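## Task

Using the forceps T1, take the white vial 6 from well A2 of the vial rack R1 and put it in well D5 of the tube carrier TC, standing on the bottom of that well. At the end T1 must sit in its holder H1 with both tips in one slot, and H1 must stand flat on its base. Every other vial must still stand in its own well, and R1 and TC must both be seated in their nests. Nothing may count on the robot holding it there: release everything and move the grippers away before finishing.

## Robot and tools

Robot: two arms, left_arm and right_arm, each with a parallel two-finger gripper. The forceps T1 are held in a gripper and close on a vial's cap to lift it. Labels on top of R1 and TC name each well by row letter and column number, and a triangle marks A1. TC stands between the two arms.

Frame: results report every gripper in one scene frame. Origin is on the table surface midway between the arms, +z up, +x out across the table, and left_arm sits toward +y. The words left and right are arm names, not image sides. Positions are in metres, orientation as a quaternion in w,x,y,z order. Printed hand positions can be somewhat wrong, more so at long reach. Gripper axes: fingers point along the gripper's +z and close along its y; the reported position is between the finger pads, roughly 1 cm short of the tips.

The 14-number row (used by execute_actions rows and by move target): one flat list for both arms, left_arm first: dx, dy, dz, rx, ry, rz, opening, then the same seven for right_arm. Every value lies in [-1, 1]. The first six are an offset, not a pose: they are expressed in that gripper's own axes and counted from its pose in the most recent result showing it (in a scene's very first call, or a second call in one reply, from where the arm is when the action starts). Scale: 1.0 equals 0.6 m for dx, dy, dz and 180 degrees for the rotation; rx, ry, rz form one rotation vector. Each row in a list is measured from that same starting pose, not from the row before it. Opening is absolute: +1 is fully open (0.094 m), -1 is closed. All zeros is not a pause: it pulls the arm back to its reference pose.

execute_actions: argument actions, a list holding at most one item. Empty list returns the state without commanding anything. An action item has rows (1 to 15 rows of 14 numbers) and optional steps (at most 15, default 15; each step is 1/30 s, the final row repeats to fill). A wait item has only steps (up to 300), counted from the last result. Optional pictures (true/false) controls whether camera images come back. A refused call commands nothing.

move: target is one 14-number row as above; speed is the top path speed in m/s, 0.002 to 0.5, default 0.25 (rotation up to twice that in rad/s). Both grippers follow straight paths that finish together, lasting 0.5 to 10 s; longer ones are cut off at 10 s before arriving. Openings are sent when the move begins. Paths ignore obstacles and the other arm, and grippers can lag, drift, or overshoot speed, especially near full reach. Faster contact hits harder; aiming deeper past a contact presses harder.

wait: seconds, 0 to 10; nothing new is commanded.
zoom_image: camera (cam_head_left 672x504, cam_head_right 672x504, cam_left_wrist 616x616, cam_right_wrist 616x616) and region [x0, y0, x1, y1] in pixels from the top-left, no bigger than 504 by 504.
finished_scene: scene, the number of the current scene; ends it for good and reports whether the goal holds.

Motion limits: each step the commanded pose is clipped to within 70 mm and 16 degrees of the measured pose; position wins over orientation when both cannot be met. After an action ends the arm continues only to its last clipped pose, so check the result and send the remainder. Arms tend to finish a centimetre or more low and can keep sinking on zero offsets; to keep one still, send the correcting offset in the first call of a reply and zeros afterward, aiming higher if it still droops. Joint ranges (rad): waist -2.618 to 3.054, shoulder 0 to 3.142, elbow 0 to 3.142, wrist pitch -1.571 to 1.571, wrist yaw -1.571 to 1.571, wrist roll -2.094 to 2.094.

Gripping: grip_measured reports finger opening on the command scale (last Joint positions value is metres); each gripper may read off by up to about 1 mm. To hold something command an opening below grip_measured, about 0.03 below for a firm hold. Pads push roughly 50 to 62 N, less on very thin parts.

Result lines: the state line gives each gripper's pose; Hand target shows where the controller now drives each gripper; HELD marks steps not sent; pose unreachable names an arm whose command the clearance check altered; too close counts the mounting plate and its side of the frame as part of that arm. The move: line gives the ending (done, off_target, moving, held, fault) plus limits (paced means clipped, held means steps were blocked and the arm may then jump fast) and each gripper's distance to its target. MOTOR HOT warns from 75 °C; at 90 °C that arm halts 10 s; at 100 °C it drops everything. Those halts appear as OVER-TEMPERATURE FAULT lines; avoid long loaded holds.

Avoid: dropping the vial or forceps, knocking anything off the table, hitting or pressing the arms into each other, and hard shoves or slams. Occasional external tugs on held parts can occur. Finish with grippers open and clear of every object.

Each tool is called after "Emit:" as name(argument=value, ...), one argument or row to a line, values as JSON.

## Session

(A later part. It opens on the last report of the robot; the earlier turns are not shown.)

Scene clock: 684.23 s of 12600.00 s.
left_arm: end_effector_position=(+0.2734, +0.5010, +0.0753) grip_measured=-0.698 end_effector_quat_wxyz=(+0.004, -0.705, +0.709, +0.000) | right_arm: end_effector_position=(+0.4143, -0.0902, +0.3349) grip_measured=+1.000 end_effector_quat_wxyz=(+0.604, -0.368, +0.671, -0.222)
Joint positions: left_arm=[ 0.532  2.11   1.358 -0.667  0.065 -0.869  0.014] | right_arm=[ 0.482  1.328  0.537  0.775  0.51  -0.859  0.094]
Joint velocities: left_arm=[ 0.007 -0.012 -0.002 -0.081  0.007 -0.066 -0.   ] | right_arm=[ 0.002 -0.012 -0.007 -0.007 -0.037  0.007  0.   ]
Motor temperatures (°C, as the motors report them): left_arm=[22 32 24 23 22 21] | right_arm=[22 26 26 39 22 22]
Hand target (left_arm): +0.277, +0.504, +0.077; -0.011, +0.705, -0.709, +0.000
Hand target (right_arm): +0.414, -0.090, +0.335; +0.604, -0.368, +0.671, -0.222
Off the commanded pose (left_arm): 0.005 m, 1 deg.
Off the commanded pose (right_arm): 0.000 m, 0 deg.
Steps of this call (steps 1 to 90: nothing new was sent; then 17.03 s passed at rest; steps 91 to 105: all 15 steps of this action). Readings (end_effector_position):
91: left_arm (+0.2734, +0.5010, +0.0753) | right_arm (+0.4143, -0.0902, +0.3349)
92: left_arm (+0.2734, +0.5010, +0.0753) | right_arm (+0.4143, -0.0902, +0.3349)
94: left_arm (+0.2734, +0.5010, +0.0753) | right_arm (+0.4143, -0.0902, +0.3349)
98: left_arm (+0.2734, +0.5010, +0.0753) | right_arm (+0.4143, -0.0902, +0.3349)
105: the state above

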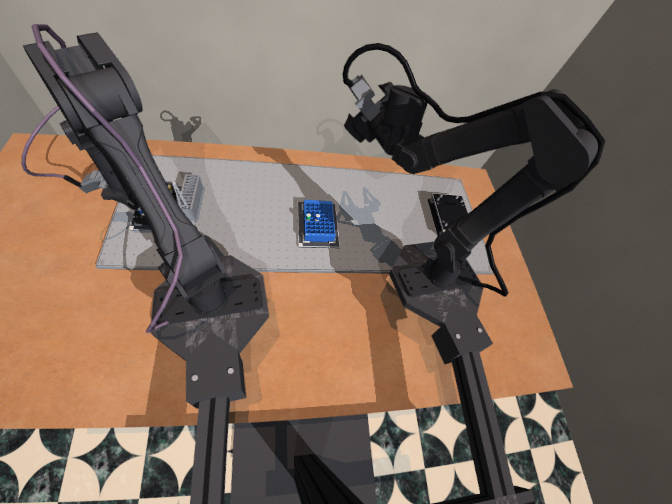

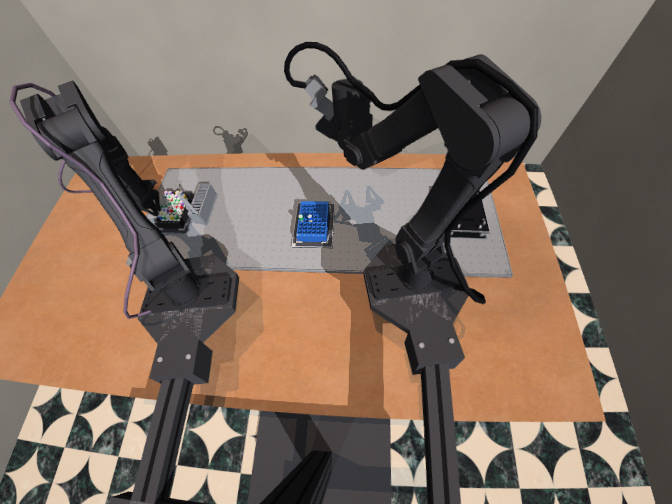

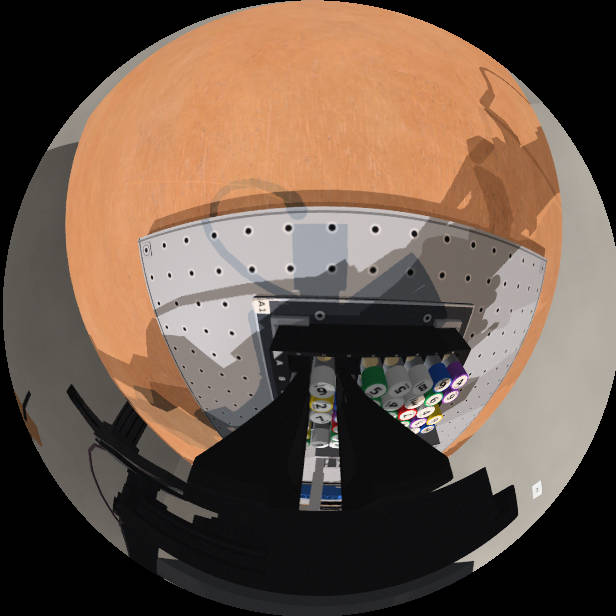

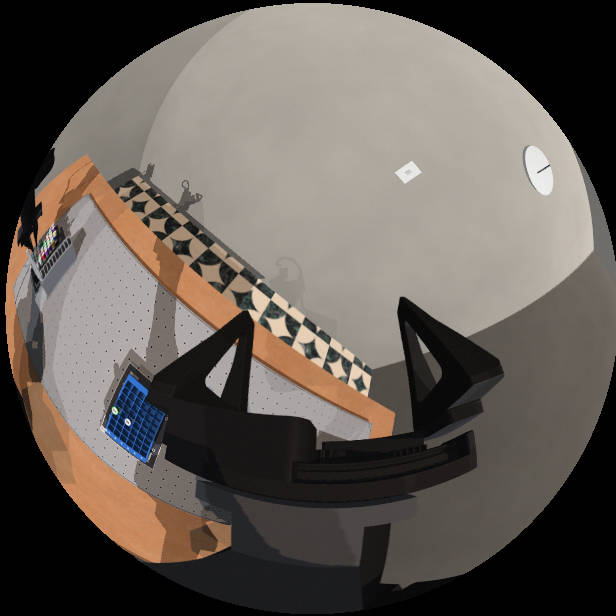

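Emit:
execute_actions(
  actions=[
    {"rows": [[-0.005, -0.0065, -0.0035, 0.0034, -0.0029, 0, -0.71, 0, 0, 0, 0, 0, 0, 1], [-0.005, -0.0065, -0.0035, 0.0034, -0.0029, 0, -0.715, 0, 0, 0, 0, 0, 0, 1], [-0.005, -0.0065, -0.0035, 0.0034, -0.0029, 0, -0.72, 0, 0, 0, 0, 0, 0, 1], [-0.005, -0.0065, -0.0035, 0.0034, -0.0029, 0, -0.725, 0, 0, 0, 0, 0, 0, 1], [-0.005, -0.0065, -0.0035, 0.0034, -0.0029, 0, -0.73, 0, 0, 0, 0, 0, 0, 1], [-0.005, -0.0065, -0.0035, 0.0034, -0.0029, 0, -0.735, 0, 0, 0, 0, 0, 0, 1], [-0.005, -0.0065, -0.0035, 0.0034, -0.0029, 0, -0.74, 0, 0, 0, 0, 0, 0, 1], [-0.005, -0.0065, -0.0035, 0.0034, -0.0029, 0, -0.745, 0, 0, 0, 0, 0, 0, 1], [-0.005, -0.0065, -0.0035, 0.0034, -0.0029, 0, -0.75, 0, 0, 0, 0, 0, 0, 1]], "steps": 15},
  ],
)

Emit:
zoom_image(
  camera="cam_left_wrist",
  region=[240, 270, 440, 470],
)

Scene clock: 705.57 s of 12600.00 s.
left_arm: end_effector_position=(+0.2734, +0.5010, +0.0753) grip_measured=-0.742 end_effector_quat_wxyz=(+0.004, -0.705, +0.709, +0.000) | right_arm: end_effector_position=(+0.4143, -0.0902, +0.3349) grip_measured=+1.000 end_effector_quat_wxyz=(+0.604, -0.368, +0.671, -0.222)
Joint positions: left_arm=[ 0.532  2.11   1.358 -0.667  0.065 -0.869  0.012] | right_arm=[ 0.482  1.328  0.537  0.775  0.51  -0.859  0.094]
Joint velocities: left_arm=[ 0.012  0.012 -0.002 -0.007  0.051 -0.022  0.001] | right_arm=[-0.002  0.012 -0.002 -0.022  0.022  0.022  0.   ]
Motor temperatures (°C, as the motors report them): left_arm=[22 32 24 23 22 21] | right_arm=[22 26 26 40 22 22]
Hand target (left_arm): +0.277, +0.504, +0.077; -0.011, +0.705, -0.709, +0.000
Hand target (right_arm): +0.414, -0.090, +0.335; +0.604, -0.368, +0.671, -0.222
Off the commanded pose (left_arm): 0.005 m, 1 deg.
Off the commanded pose (right_arm): 0.000 m, 0 deg.
Steps of this call (steps 1 to 90: nothing new was sent; then 17.83 s passed at rest; steps 91 to 105: all 15 steps of this action). Readings (end_effector_position):
91: left_arm (+0.2734, +0.5010, +0.0753) | right_arm (+0.4143, -0.0902, +0.3349)
92: left_arm (+0.2734, +0.5010, +0.0753) | right_arm (+0.4143, -0.0902, +0.3349)
94: left_arm (+0.2734, +0.5010, +0.0753) | right_arm (+0.4143, -0.0902, +0.3349)
98: left_arm (+0.2734, +0.5010, +0.0753) | right_arm (+0.4143, -0.0902, +0.3349)
105: the state above

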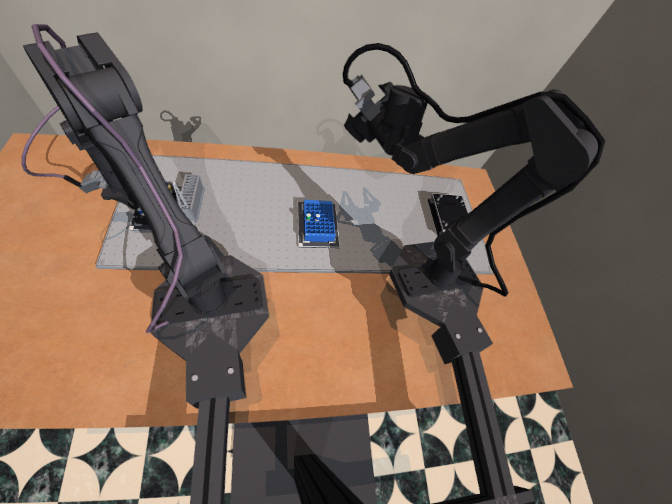

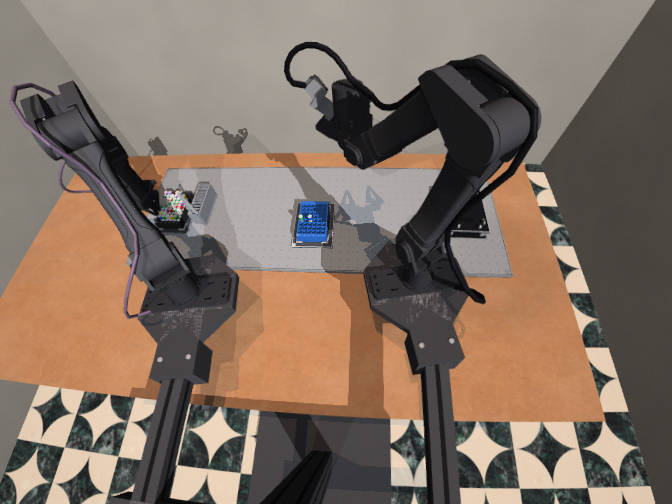

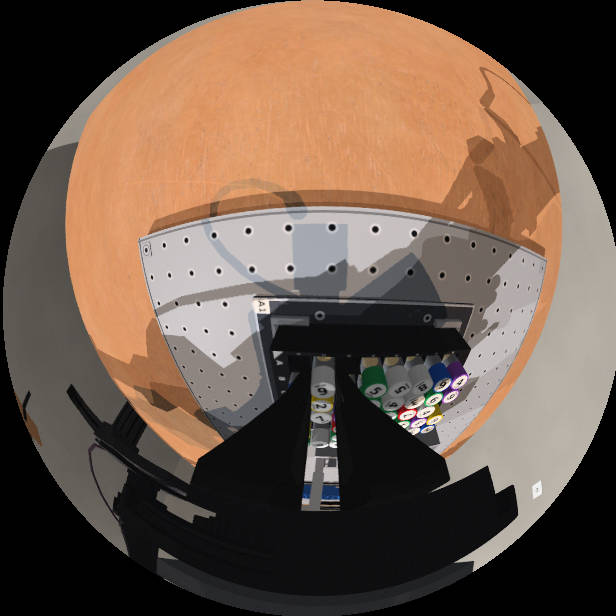

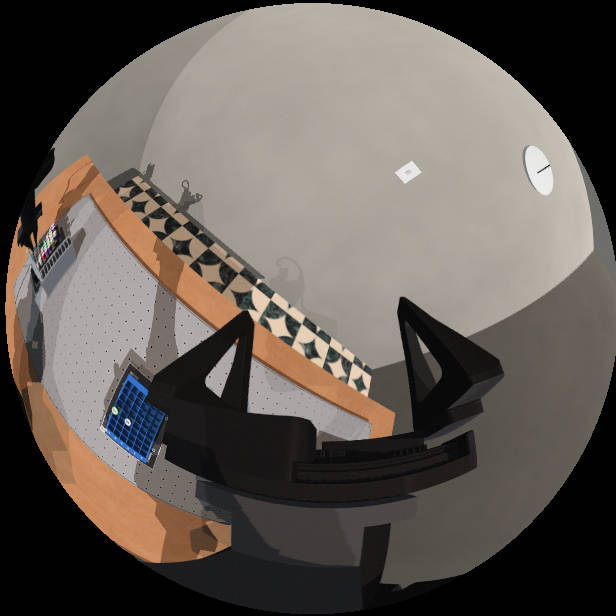

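Region (240, 270, 440, 470) of cam_left_wrist's 616x616 image, scaled by 2.520, with more detail than that image has.

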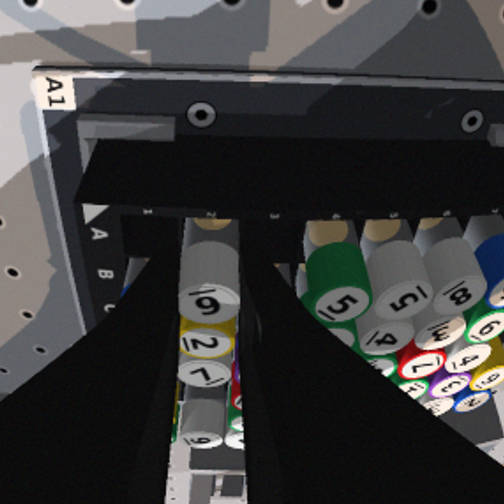

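Emit:
execute_actions(
  actions=[
    {"rows": [[-0.005, -0.0065, -0.0035, 0.0034, -0.0029, 0, -0.69, 0, 0, 0, 0, 0, 0, 1], [-0.005, -0.0065, -0.0035, 0.0034, -0.0029, 0, -0.69, 0, 0, 0, 0, 0, 0, 1], [-0.005, -0.0065, -0.0035, 0.0034, -0.0029, 0, -0.69, 0, 0, 0, 0, 0, 0, 1], [-0.005, -0.0065, -0.0035, 0.0034, -0.0029, 0, -0.69, 0, 0, 0, 0, 0, 0, 1], [-0.005, -0.0065, -0.0035, 0.0034, -0.0029, 0, -0.69, 0, 0, 0, 0, 0, 0, 1], [0.0053, -0.0037, -0.0035, 0.0024, 0.0063, 0, -0.69, 0, 0, 0, 0, 0, 0, 1]], "steps": 15},
  ],
)

Emit:
zoom_image(
  camera="cam_left_wrist",
  region=[240, 270, 440, 470],
)

Scene clock: 743.37 s of 12600.00 s.
left_arm: end_effector_position=(+0.2738, +0.5004, +0.0753) grip_measured=-0.692 end_effector_quat_wxyz=(+0.004, -0.705, +0.709, -0.002) | right_arm: end_effector_position=(+0.4143, -0.0902, +0.3349) grip_measured=+1.000 end_effector_quat_wxyz=(+0.604, -0.368, +0.671, -0.222)
Joint positions: left_arm=[ 0.532  2.11   1.358 -0.667  0.069 -0.869  0.014] | right_arm=[ 0.482  1.328  0.537  0.775  0.51  -0.859  0.094]
Joint velocities: left_arm=[-0.007 -0.007 -0.007 -0.022 -0.007 -0.007  0.   ] | right_arm=[-0.007 -0.002 -0.012 -0.022 -0.022  0.007  0.   ]
Motor temperatures (°C, as the motors report them): left_arm=[22 33 24 23 22 21] | right_arm=[22 26 26 40 22 22]
Hand target (left_arm): +0.276, +0.498, +0.077; +0.000, +0.705, -0.709, +0.010
Hand target (right_arm): +0.414, -0.090, +0.335; +0.604, -0.368, +0.671, -0.222
Off the commanded pose (left_arm): 0.004 m, 1 deg.
Off the commanded pose (right_arm): 0.000 m, 0 deg.
Steps of this call (steps 1 to 90: nothing new was sent; then 34.30 s passed at rest; steps 91 to 105: all 15 steps of this action). Readings (end_effector_position):
91: left_arm (+0.2734, +0.5010, +0.0753) | right_arm (+0.4143, -0.0902, +0.3349)
92: left_arm (+0.2734, +0.5010, +0.0753) | right_arm (+0.4143, -0.0902, +0.3349)
94: left_arm (+0.2734, +0.5010, +0.0753) | right_arm (+0.4143, -0.0902, +0.3349)
98: left_arm (+0.2738, +0.5005, +0.0753) | right_arm (+0.4143, -0.0902, +0.3349)
105: the state above

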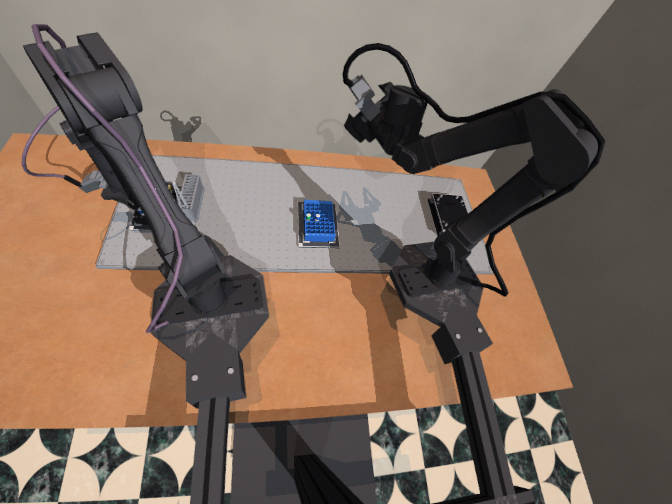

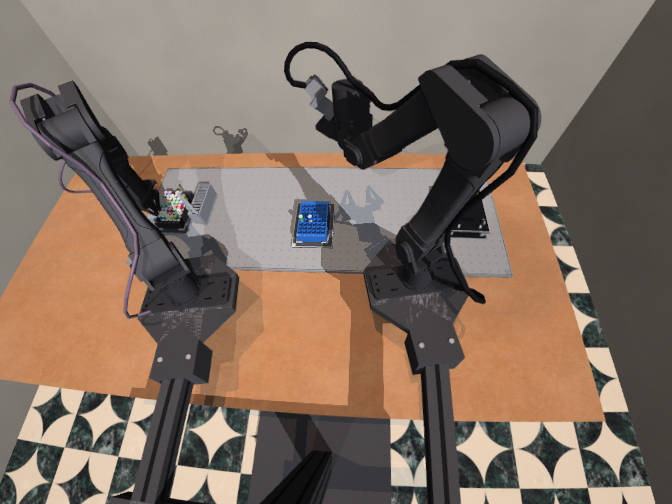

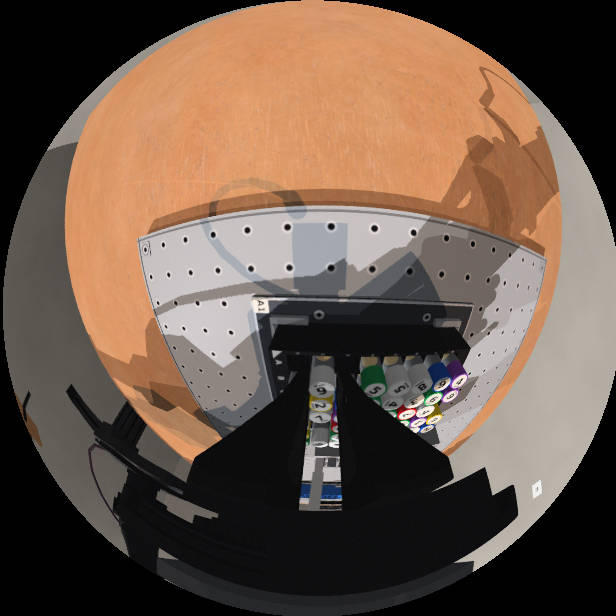

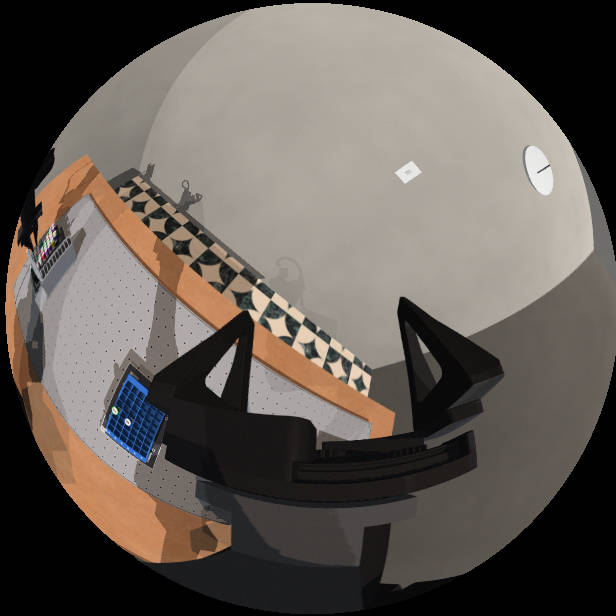

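Region (240, 270, 440, 470) of cam_left_wrist's 616x616 image, scaled by 2.520, with more detail than that image has.

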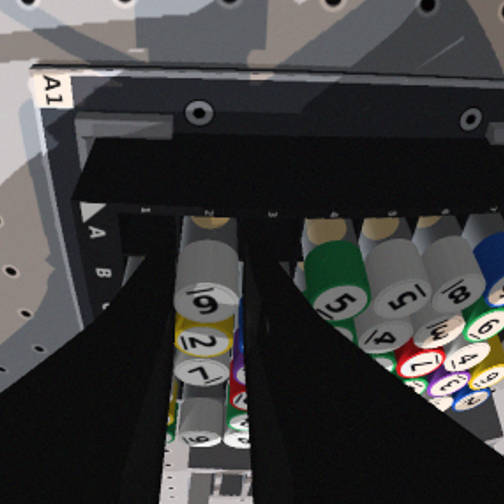

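Emit:
execute_actions(
  actions=[
    {"rows": [[-0.004, -0.0052, -0.0035, 0.0024, -0.002, 0, -0.7, 0, 0, 0, 0, 0, 0, 1], [-0.004, -0.0052, -0.0035, 0.0024, -0.002, 0, -0.71, 0, 0, 0, 0, 0, 0, 1], [-0.004, -0.0052, -0.0035, 0.0024, -0.002, 0, -0.72, 0, 0, 0, 0, 0, 0, 1], [-0.004, -0.0052, -0.0035, 0.0024, -0.002, 0, -0.73, 0, 0, 0, 0, 0, 0, 1], [-0.004, -0.0052, -0.0035, 0.0024, -0.002, 0, -0.735, 0, 0, 0, 0, 0, 0, 1], [-0.004, -0.0052, -0.0035, 0.0024, -0.002, 0, -0.74, 0, 0, 0, 0, 0, 0, 1], [-0.004, -0.0052, -0.0035, 0.0024, -0.002, 0, -0.745, 0, 0, 0, 0, 0, 0, 1], [-0.004, -0.0052, -0.0035, 0.0024, -0.002, 0, -0.75, 0, 0, 0, 0, 0, 0, 1], [-0.004, -0.0052, -0.0035, 0.0024, -0.002, 0, -0.755, 0, 0, 0, 0, 0, 0, 1], [-0.004, -0.0052, -0.0035, 0.0024, -0.002, 0, -0.76, 0, 0, 0, 0, 0, 0, 1], [-0.004, -0.0052, -0.0035, 0.0024, -0.002, 0, -0.765, 0, 0, 0, 0, 0, 0, 1], [-0.004, -0.0052, -0.0035, 0.0024, -0.002, 0, -0.77, 0, 0, 0, 0, 0, 0, 1]], "steps": 15},
  ],
)

Emit:
zoom_image(
  camera="cam_left_wrist",
  region=[240, 270, 440, 470],
)

Scene clock: 772.63 s of 12600.00 s.
left_arm: end_effector_position=(+0.2737, +0.5005, +0.0753) grip_measured=-0.758 end_effector_quat_wxyz=(+0.004, -0.705, +0.709, -0.002) | right_arm: end_effector_position=(+0.4143, -0.0902, +0.3349) grip_measured=+1.000 end_effector_quat_wxyz=(+0.604, -0.368, +0.671, -0.222)
Joint positions: left_arm=[ 0.532  2.11   1.358 -0.667  0.068 -0.869  0.011] | right_arm=[ 0.482  1.328  0.537  0.775  0.51  -0.859  0.094]
Joint velocities: left_arm=[-0.007  0.002 -0.007  0.051  0.007 -0.022 -0.001] | right_arm=[ 0.007  0.007 -0.007  0.007 -0.022 -0.11   0.   ]
Motor temperatures (°C, as the motors report them): left_arm=[22 33 24 23 22 21] | right_arm=[22 26 26 40 22 22]
Hand target (left_arm): +0.277, +0.503, +0.077; -0.009, +0.705, -0.709, +0.002
Hand target (right_arm): +0.414, -0.090, +0.335; +0.604, -0.368, +0.671, -0.222
Off the commanded pose (left_arm): 0.004 m, 1 deg.
Off the commanded pose (right_arm): 0.000 m, 0 deg.
Steps of this call (steps 1 to 90: nothing new was sent; then 25.77 s passed at rest; steps 91 to 105: all 15 steps of this action). Readings (end_effector_position):
91: left_arm (+0.2738, +0.5004, +0.0753) | right_arm (+0.4143, -0.0902, +0.3349)
92: left_arm (+0.2738, +0.5004, +0.0753) | right_arm (+0.4143, -0.0902, +0.3349)
94: left_arm (+0.2738, +0.5005, +0.0753) | right_arm (+0.4143, -0.0902, +0.3349)
98: left_arm (+0.2737, +0.5005, +0.0753) | right_arm (+0.4143, -0.0902, +0.3349)
105: the state above

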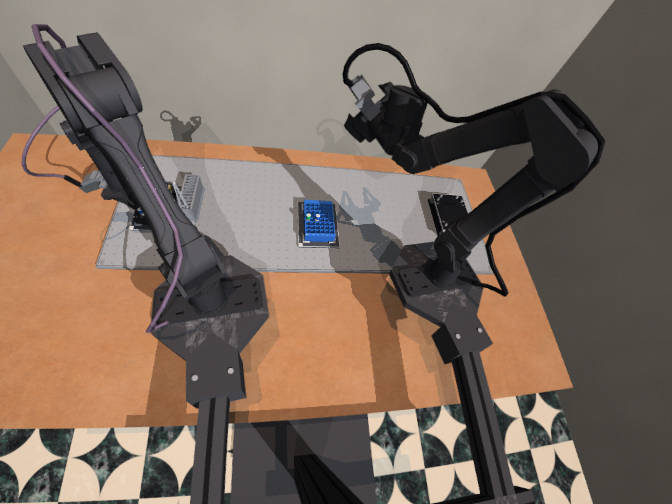

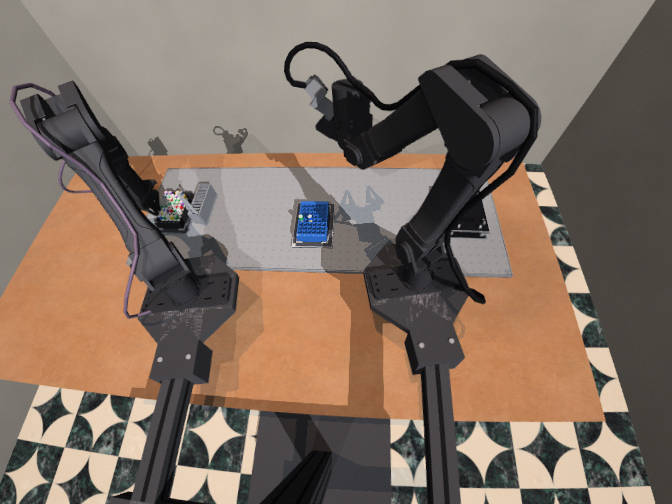

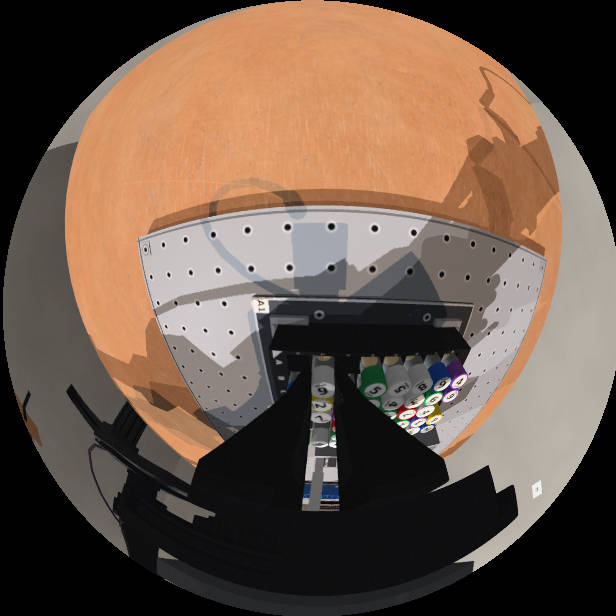

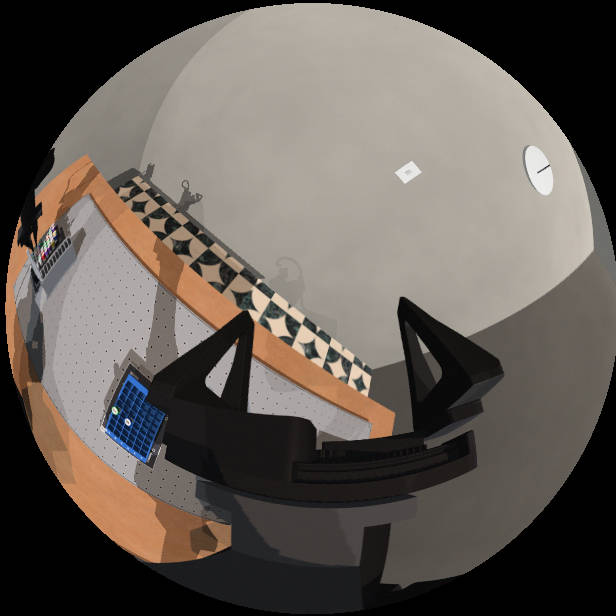

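Region (240, 270, 440, 470) of cam_left_wrist's 616x616 image, scaled by 2.520, with more detail than that image has.

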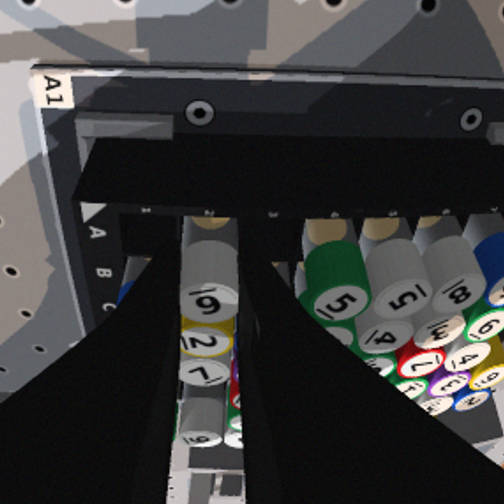

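Emit:
execute_actions(
  actions=[],
  pictures=false,
)

Scene clock: 777.70 s of 12600.00 s.
left_arm: end_effector_position=(+0.2737, +0.5005, +0.0753) grip_measured=-0.758 end_effector_quat_wxyz=(+0.004, -0.705, +0.709, -0.002) | right_arm: end_effector_position=(+0.4143, -0.0902, +0.3349) grip_measured=+1.000 end_effector_quat_wxyz=(+0.604, -0.368, +0.671, -0.222)
Joint positions: left_arm=[ 0.532  2.11   1.358 -0.667  0.068 -0.869  0.011] | right_arm=[ 0.482  1.328  0.537  0.775  0.51  -0.859  0.094]
Joint velocities: left_arm=[-0.012 -0.002 -0.002  0.037  0.037  0.007 -0.001] | right_arm=[-0.007 -0.002  0.002  0.037  0.007  0.022  0.   ]
Motor temperatures (°C, as the motors report them): left_arm=[22 33 24 23 22 21] | right_arm=[22 26 26 40 22 22]
Hand target (left_arm): +0.277, +0.503, +0.077; -0.009, +0.705, -0.709, +0.002
Hand target (right_arm): +0.414, -0.090, +0.335; +0.604, -0.368, +0.671, -0.222
Off the commanded pose (left_arm): 0.004 m, 1 deg.
Off the commanded pose (right_arm): 0.000 m, 0 deg.
Steps of this call (steps 1 to 90: nothing new was sent; then 2.07 s passed at rest). Readings (end_effector_position):
1: left_arm (+0.2737, +0.5005, +0.0753) | right_arm (+0.4143, -0.0902, +0.3349)
2: left_arm (+0.2737, +0.5005, +0.0753) | right_arm (+0.4143, -0.0902, +0.3349)
4: left_arm (+0.2737, +0.5005, +0.0753) | right_arm (+0.4143, -0.0902, +0.3349)
8: left_arm (+0.2737, +0.5005, +0.0753) | right_arm (+0.4143, -0.0902, +0.3349)
90: the state above

Emit:
execute_actions(
  actions=[
    {"rows": [[-0.004, -0.0052, -0.0035, 0.0024, -0.002, 0, -0.775, 0, 0, 0, 0, 0, 0, 1], [-0.004, -0.0052, -0.0035, 0.0024, -0.002, 0, -0.78, 0, 0, 0, 0, 0, 0, 1], [-0.004, -0.0052, -0.0035, 0.0024, -0.002, 0, -0.785, 0, 0, 0, 0, 0, 0, 1], [-0.0037, -0.0052, -0.008, 0.003, -0.0025, 0, -0.785, 0, 0, 0, 0, 0, 0, 1], [-0.0034, -0.0052, -0.0125, 0.0036, -0.003, 0, -0.785, 0, 0, 0, 0, 0, 0, 1], [-0.003, -0.0052, -0.017, 0.0043, -0.0036, 0, -0.785, 0, 0, 0, 0, 0, 0, 1], [-0.0027, -0.0052, -0.0217, 0.0049, -0.0041, 0, -0.785, 0, 0, 0, 0, 0, 0, 1]], "steps": 15},
  ],
)

Emit:
zoom_image(
  camera="cam_left_wrist",
  region=[240, 270, 440, 470],
)

Scene clock: 812.00 s of 12600.00 s.
left_arm: end_effector_position=(+0.2737, +0.5005, +0.0753) grip_measured=-0.769 end_effector_quat_wxyz=(+0.004, -0.705, +0.709, -0.002) | right_arm: end_effector_position=(+0.4143, -0.0902, +0.3349) grip_measured=+1.000 end_effector_quat_wxyz=(+0.604, -0.368, +0.671, -0.222)
Joint positions: left_arm=[ 0.532  2.11   1.358 -0.667  0.068 -0.869  0.011] | right_arm=[ 0.482  1.328  0.537  0.775  0.51  -0.859  0.094]
Joint velocities: left_arm=[-0.002 -0.012  0.002 -0.037 -0.051 -0.022 -0.   ] | right_arm=[ 0.007 -0.002 -0.002  0.11   0.007 -0.037  0.   ]
Motor temperatures (°C, as the motors report them): left_arm=[22 33 24 23 22 21] | right_arm=[22 26 26 40 22 22]
Hand target (left_arm): +0.277, +0.502, +0.088; -0.014, +0.705, -0.709, +0.002
Hand target (right_arm): +0.414, -0.090, +0.335; +0.604, -0.368, +0.671, -0.222
Off the commanded pose (left_arm): 0.014 m, 1 deg.
Off the commanded pose (right_arm): 0.000 m, 0 deg.
Steps of this call (steps 1 to 90: nothing new was sent; then 30.80 s passed at rest; steps 91 to 105: all 15 steps of this action). Readings (end_effector_position):
91: left_arm (+0.2737, +0.5005, +0.0753) | right_arm (+0.4143, -0.0902, +0.3349)
92: left_arm (+0.2737, +0.5005, +0.0753) | right_arm (+0.4143, -0.0902, +0.3349)
94: left_arm (+0.2737, +0.5005, +0.0753) | right_arm (+0.4143, -0.0902, +0.3349)
98: left_arm (+0.2737, +0.5005, +0.0753) | right_arm (+0.4143, -0.0902, +0.3349)
105: the state above

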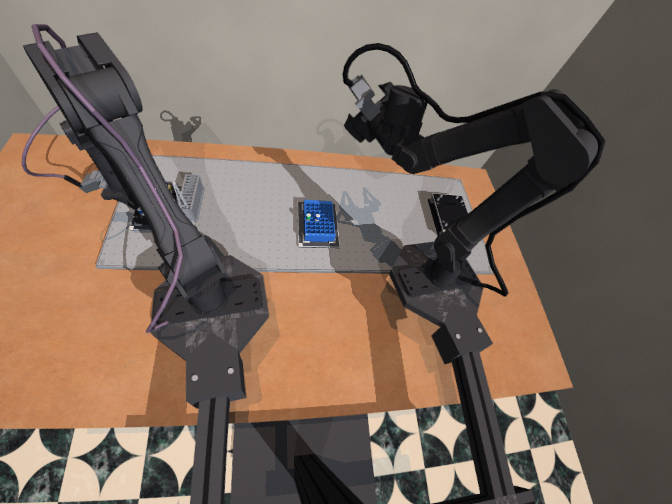

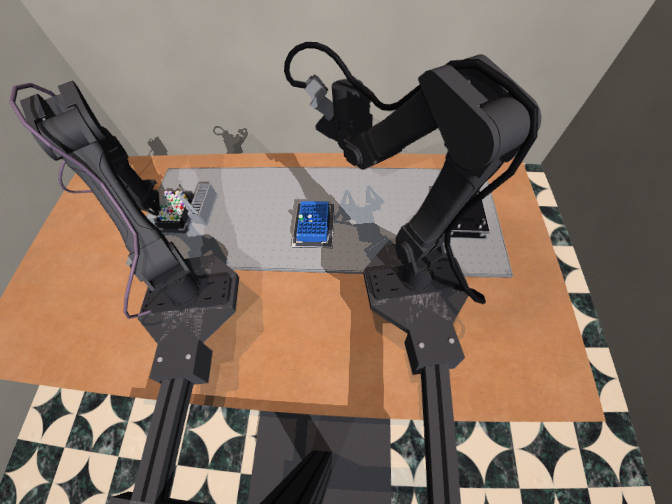

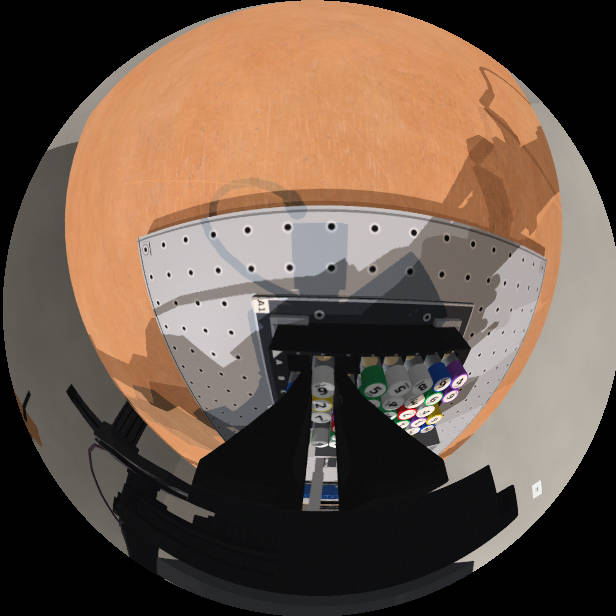

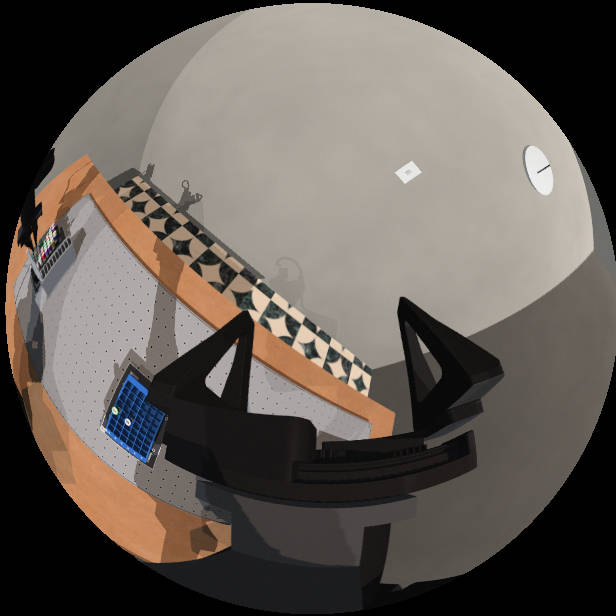

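Region (240, 270, 440, 470) of cam_left_wrist's 616x616 image, scaled by 2.520, with more detail than that image has.

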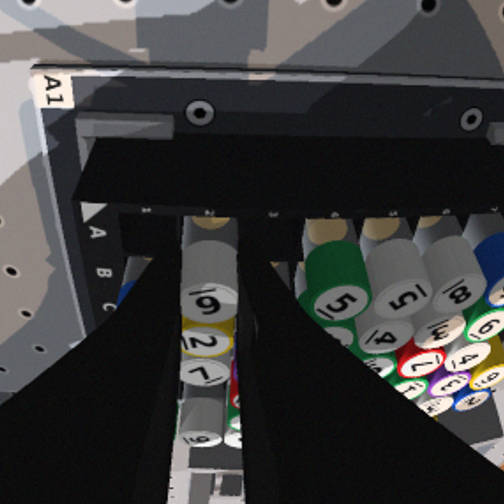

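Emit:
execute_actions(
  actions=[
    {"rows": [[-0.0029, -0.0058, -0.025, 0.0057, -0.0048, 0, -0.785, 0, 0, 0, 0, 0, 0, 1], [-0.003, -0.0064, -0.028, 0.0065, -0.0054, 0, -0.785, 0, 0, 0, 0, 0, 0, 1], [-0.0032, -0.007, -0.0308, 0.0073, -0.0061, 0, -0.785, 0, 0, 0, 0, 0, 0, 1]], "steps": 15},
  ],
)

Emit:
zoom_image(
  camera="cam_left_wrist",
  region=[240, 270, 440, 470],
)

Scene clock: 823.00 s of 12600.00 s.
left_arm: end_effector_position=(+0.2737, +0.5005, +0.0753) grip_measured=-0.769 end_effector_quat_wxyz=(+0.004, -0.705, +0.709, -0.002) | right_arm: end_effector_position=(+0.4143, -0.0902, +0.3349) grip_measured=+1.000 end_effector_quat_wxyz=(+0.604, -0.368, +0.671, -0.222)
Joint positions: left_arm=[ 0.532  2.11   1.358 -0.667  0.068 -0.869  0.011] | right_arm=[ 0.482  1.328  0.537  0.775  0.51  -0.859  0.094]
Joint velocities: left_arm=[ 0.012 -0.002 -0.007 -0.022  0.022 -0.051 -0.001] | right_arm=[-0.012 -0.007 -0.012  0.051  0.037 -0.081  0.   ]
Motor temperatures (°C, as the motors report them): left_arm=[22 34 24 23 22 21] | right_arm=[22 26 26 40 22 22]
Hand target (left_arm): +0.278, +0.502, +0.093; -0.019, +0.705, -0.709, +0.003
Hand target (right_arm): +0.414, -0.090, +0.335; +0.604, -0.368, +0.671, -0.222
Off the commanded pose (left_arm): 0.019 m, 2 deg.
Off the commanded pose (right_arm): 0.000 m, 0 deg.
Steps of this call (steps 1 to 90: nothing new was sent; then 7.50 s passed at rest; steps 91 to 105: all 15 steps of this action). Readings (end_effector_position):
91: left_arm (+0.2737, +0.5005, +0.0753) | right_arm (+0.4143, -0.0902, +0.3349)
92: left_arm (+0.2737, +0.5005, +0.0753) | right_arm (+0.4143, -0.0902, +0.3349)
94: left_arm (+0.2737, +0.5005, +0.0753) | right_arm (+0.4143, -0.0902, +0.3349)
98: left_arm (+0.2737, +0.5005, +0.0753) | right_arm (+0.4143, -0.0902, +0.3349)
105: the state above

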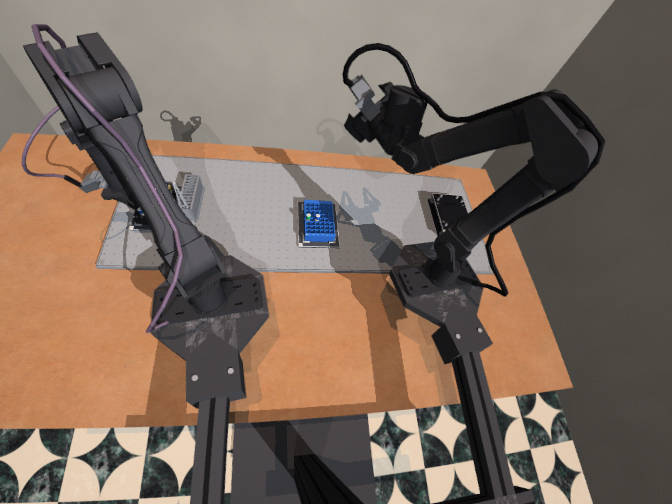

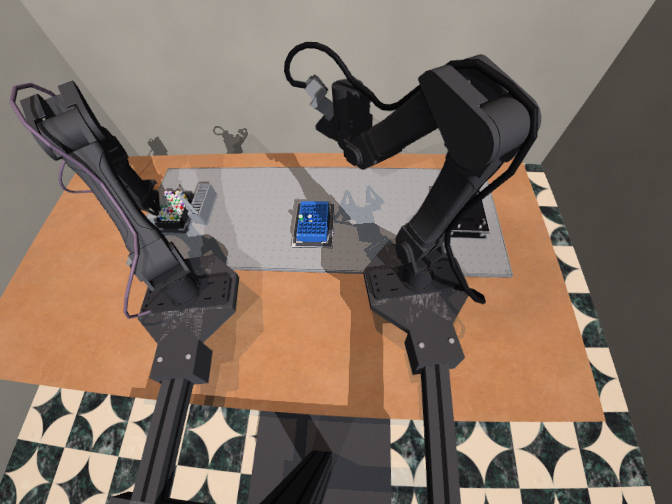

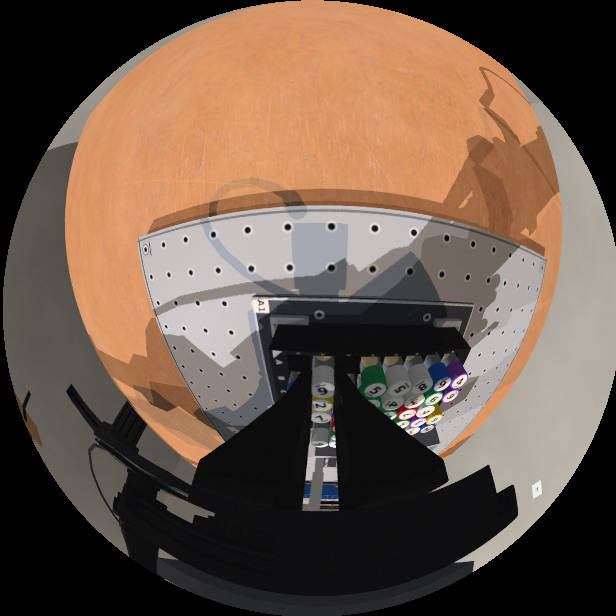

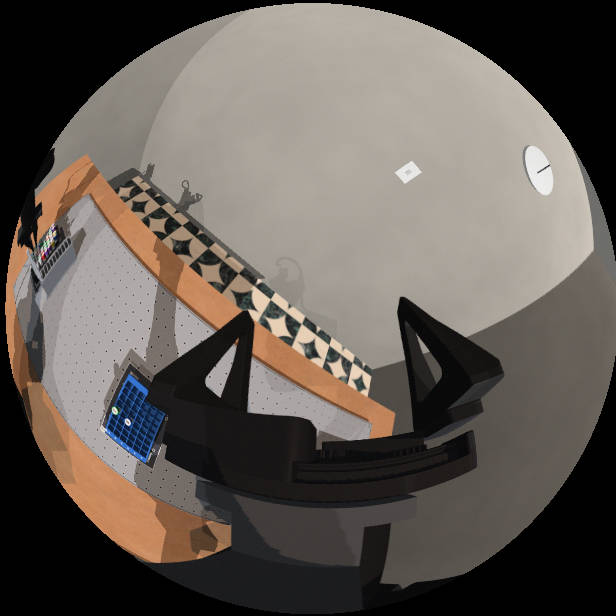

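Region (240, 270, 440, 470) of cam_left_wrist's 616x616 image, scaled by 2.520, with more detail than that image has.

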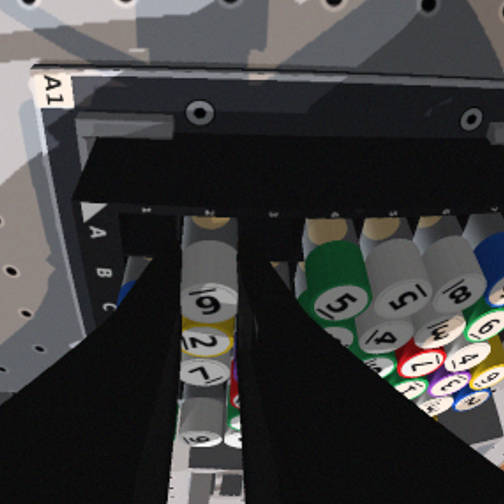

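Emit:
execute_actions(
  actions=[
    {"rows": [[-0.004, -0.0082, -0.033, 0.0085, -0.0071, 0, -0.785, 0, 0, 0, 0, 0, 0, 1], [-0.0048, -0.0094, -0.0353, 0.0097, -0.0081, 0, -0.785, 0, 0, 0, 0, 0, 0, 1], [-0.0056, -0.0106, -0.0375, 0.011, -0.0092, 0, -0.785, 0, 0, 0, 0, 0, 0, 1], [-0.0065, -0.0118, -0.0398, 0.0122, -0.0102, 0, -0.785, 0, 0, 0, 0, 0, 0, 1]], "steps": 15},
  ],
)

Emit:
zoom_image(
  camera="cam_left_wrist",
  region=[240, 270, 440, 470],
)

Scene clock: 878.60 s of 12600.00 s.
left_arm: end_effector_position=(+0.2742, +0.5007, +0.0841) grip_measured=-0.769 end_effector_quat_wxyz=(+0.008, -0.705, +0.709, -0.001) | right_arm: end_effector_position=(+0.4143, -0.0902, +0.3349) grip_measured=+1.000 end_effector_quat_wxyz=(+0.604, -0.368, +0.671, -0.222)
Joint positions: left_arm=[ 0.532  2.086  1.358 -0.683  0.066 -0.869  0.011] | right_arm=[ 0.482  1.328  0.537  0.775  0.51  -0.859  0.094]
Joint velocities: left_arm=[-0.012 -0.017  0.007 -0.022 -0.022 -0.037  0.   ] | right_arm=[ 0.007  0.007  0.017 -0.022 -0.095 -0.066  0.   ]
Motor temperatures (°C, as the motors report them): left_arm=[22 36 24 23 22 21] | right_arm=[22 26 26 40 22 22]
Hand target (left_arm): +0.281, +0.504, +0.099; -0.029, +0.704, -0.709, +0.004
Hand target (right_arm): +0.414, -0.090, +0.335; +0.604, -0.368, +0.671, -0.222
Off the commanded pose (left_arm): 0.017 m, 2 deg.
Off the commanded pose (right_arm): 0.000 m, 0 deg.
Steps of this call (steps 1 to 90: nothing new was sent; then 52.10 s passed at rest; steps 91 to 105: all 15 steps of this action). Readings (end_effector_position):
91: left_arm (+0.2737, +0.5005, +0.0753) | right_arm (+0.4143, -0.0902, +0.3349)
92: left_arm (+0.2739, +0.5006, +0.0757) | right_arm (+0.4143, -0.0902, +0.3349)
94: left_arm (+0.2742, +0.5006, +0.0780) | right_arm (+0.4143, -0.0902, +0.3349)
98: left_arm (+0.2743, +0.5007, +0.0833) | right_arm (+0.4143, -0.0902, +0.3349)
105: the state above

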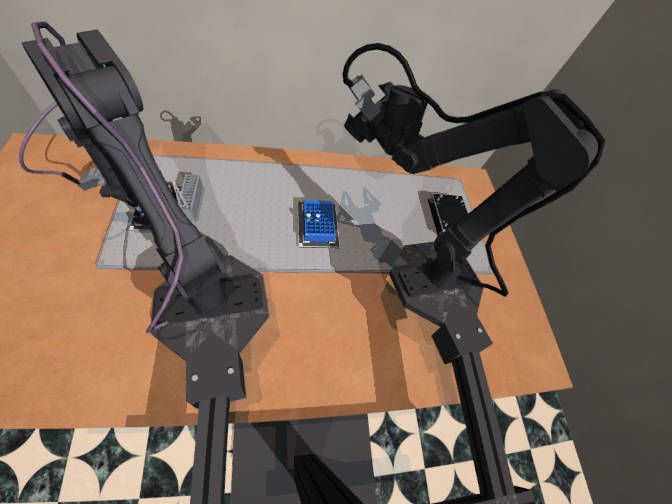

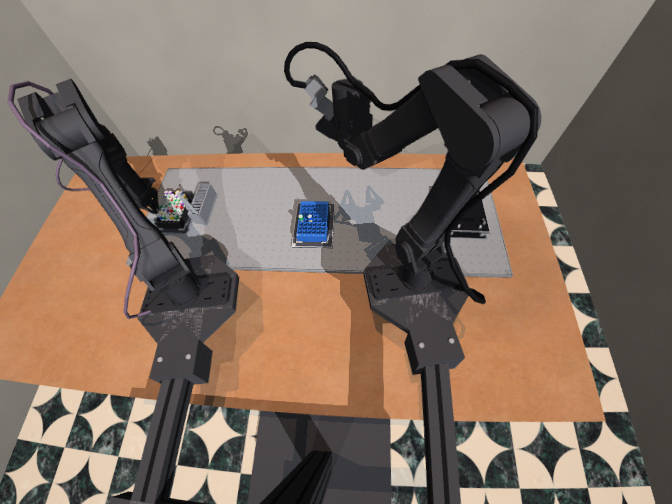

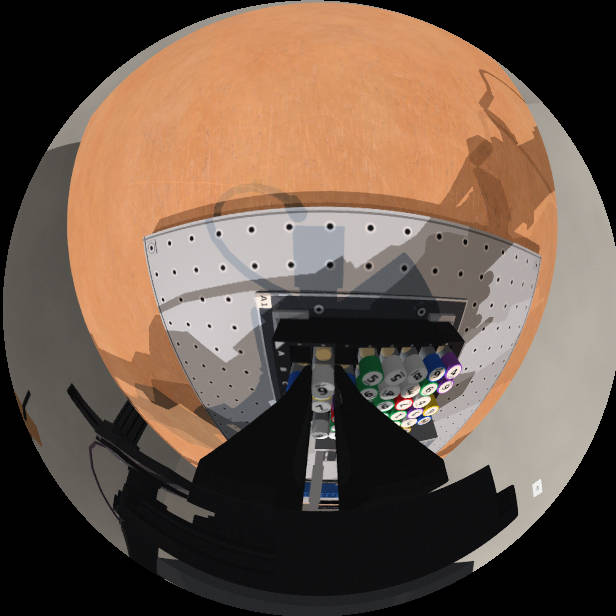

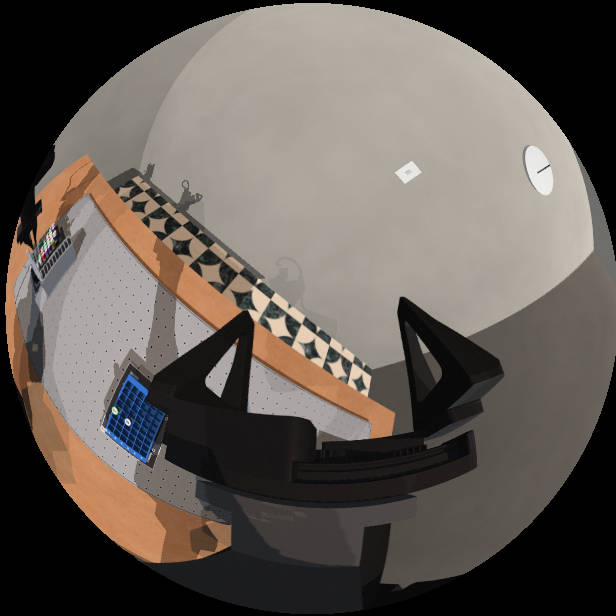

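Region (240, 270, 440, 470) of cam_left_wrist's 616x616 image, scaled by 2.520, with more detail than that image has.

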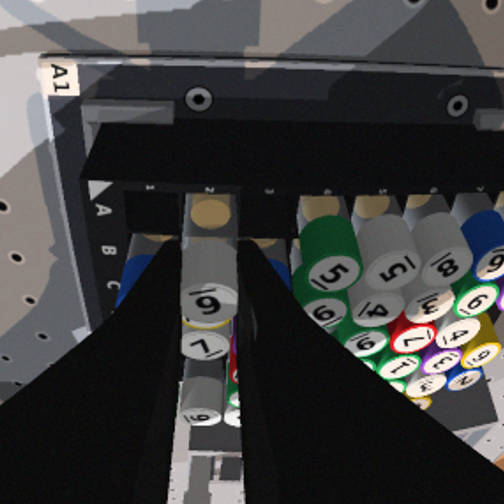

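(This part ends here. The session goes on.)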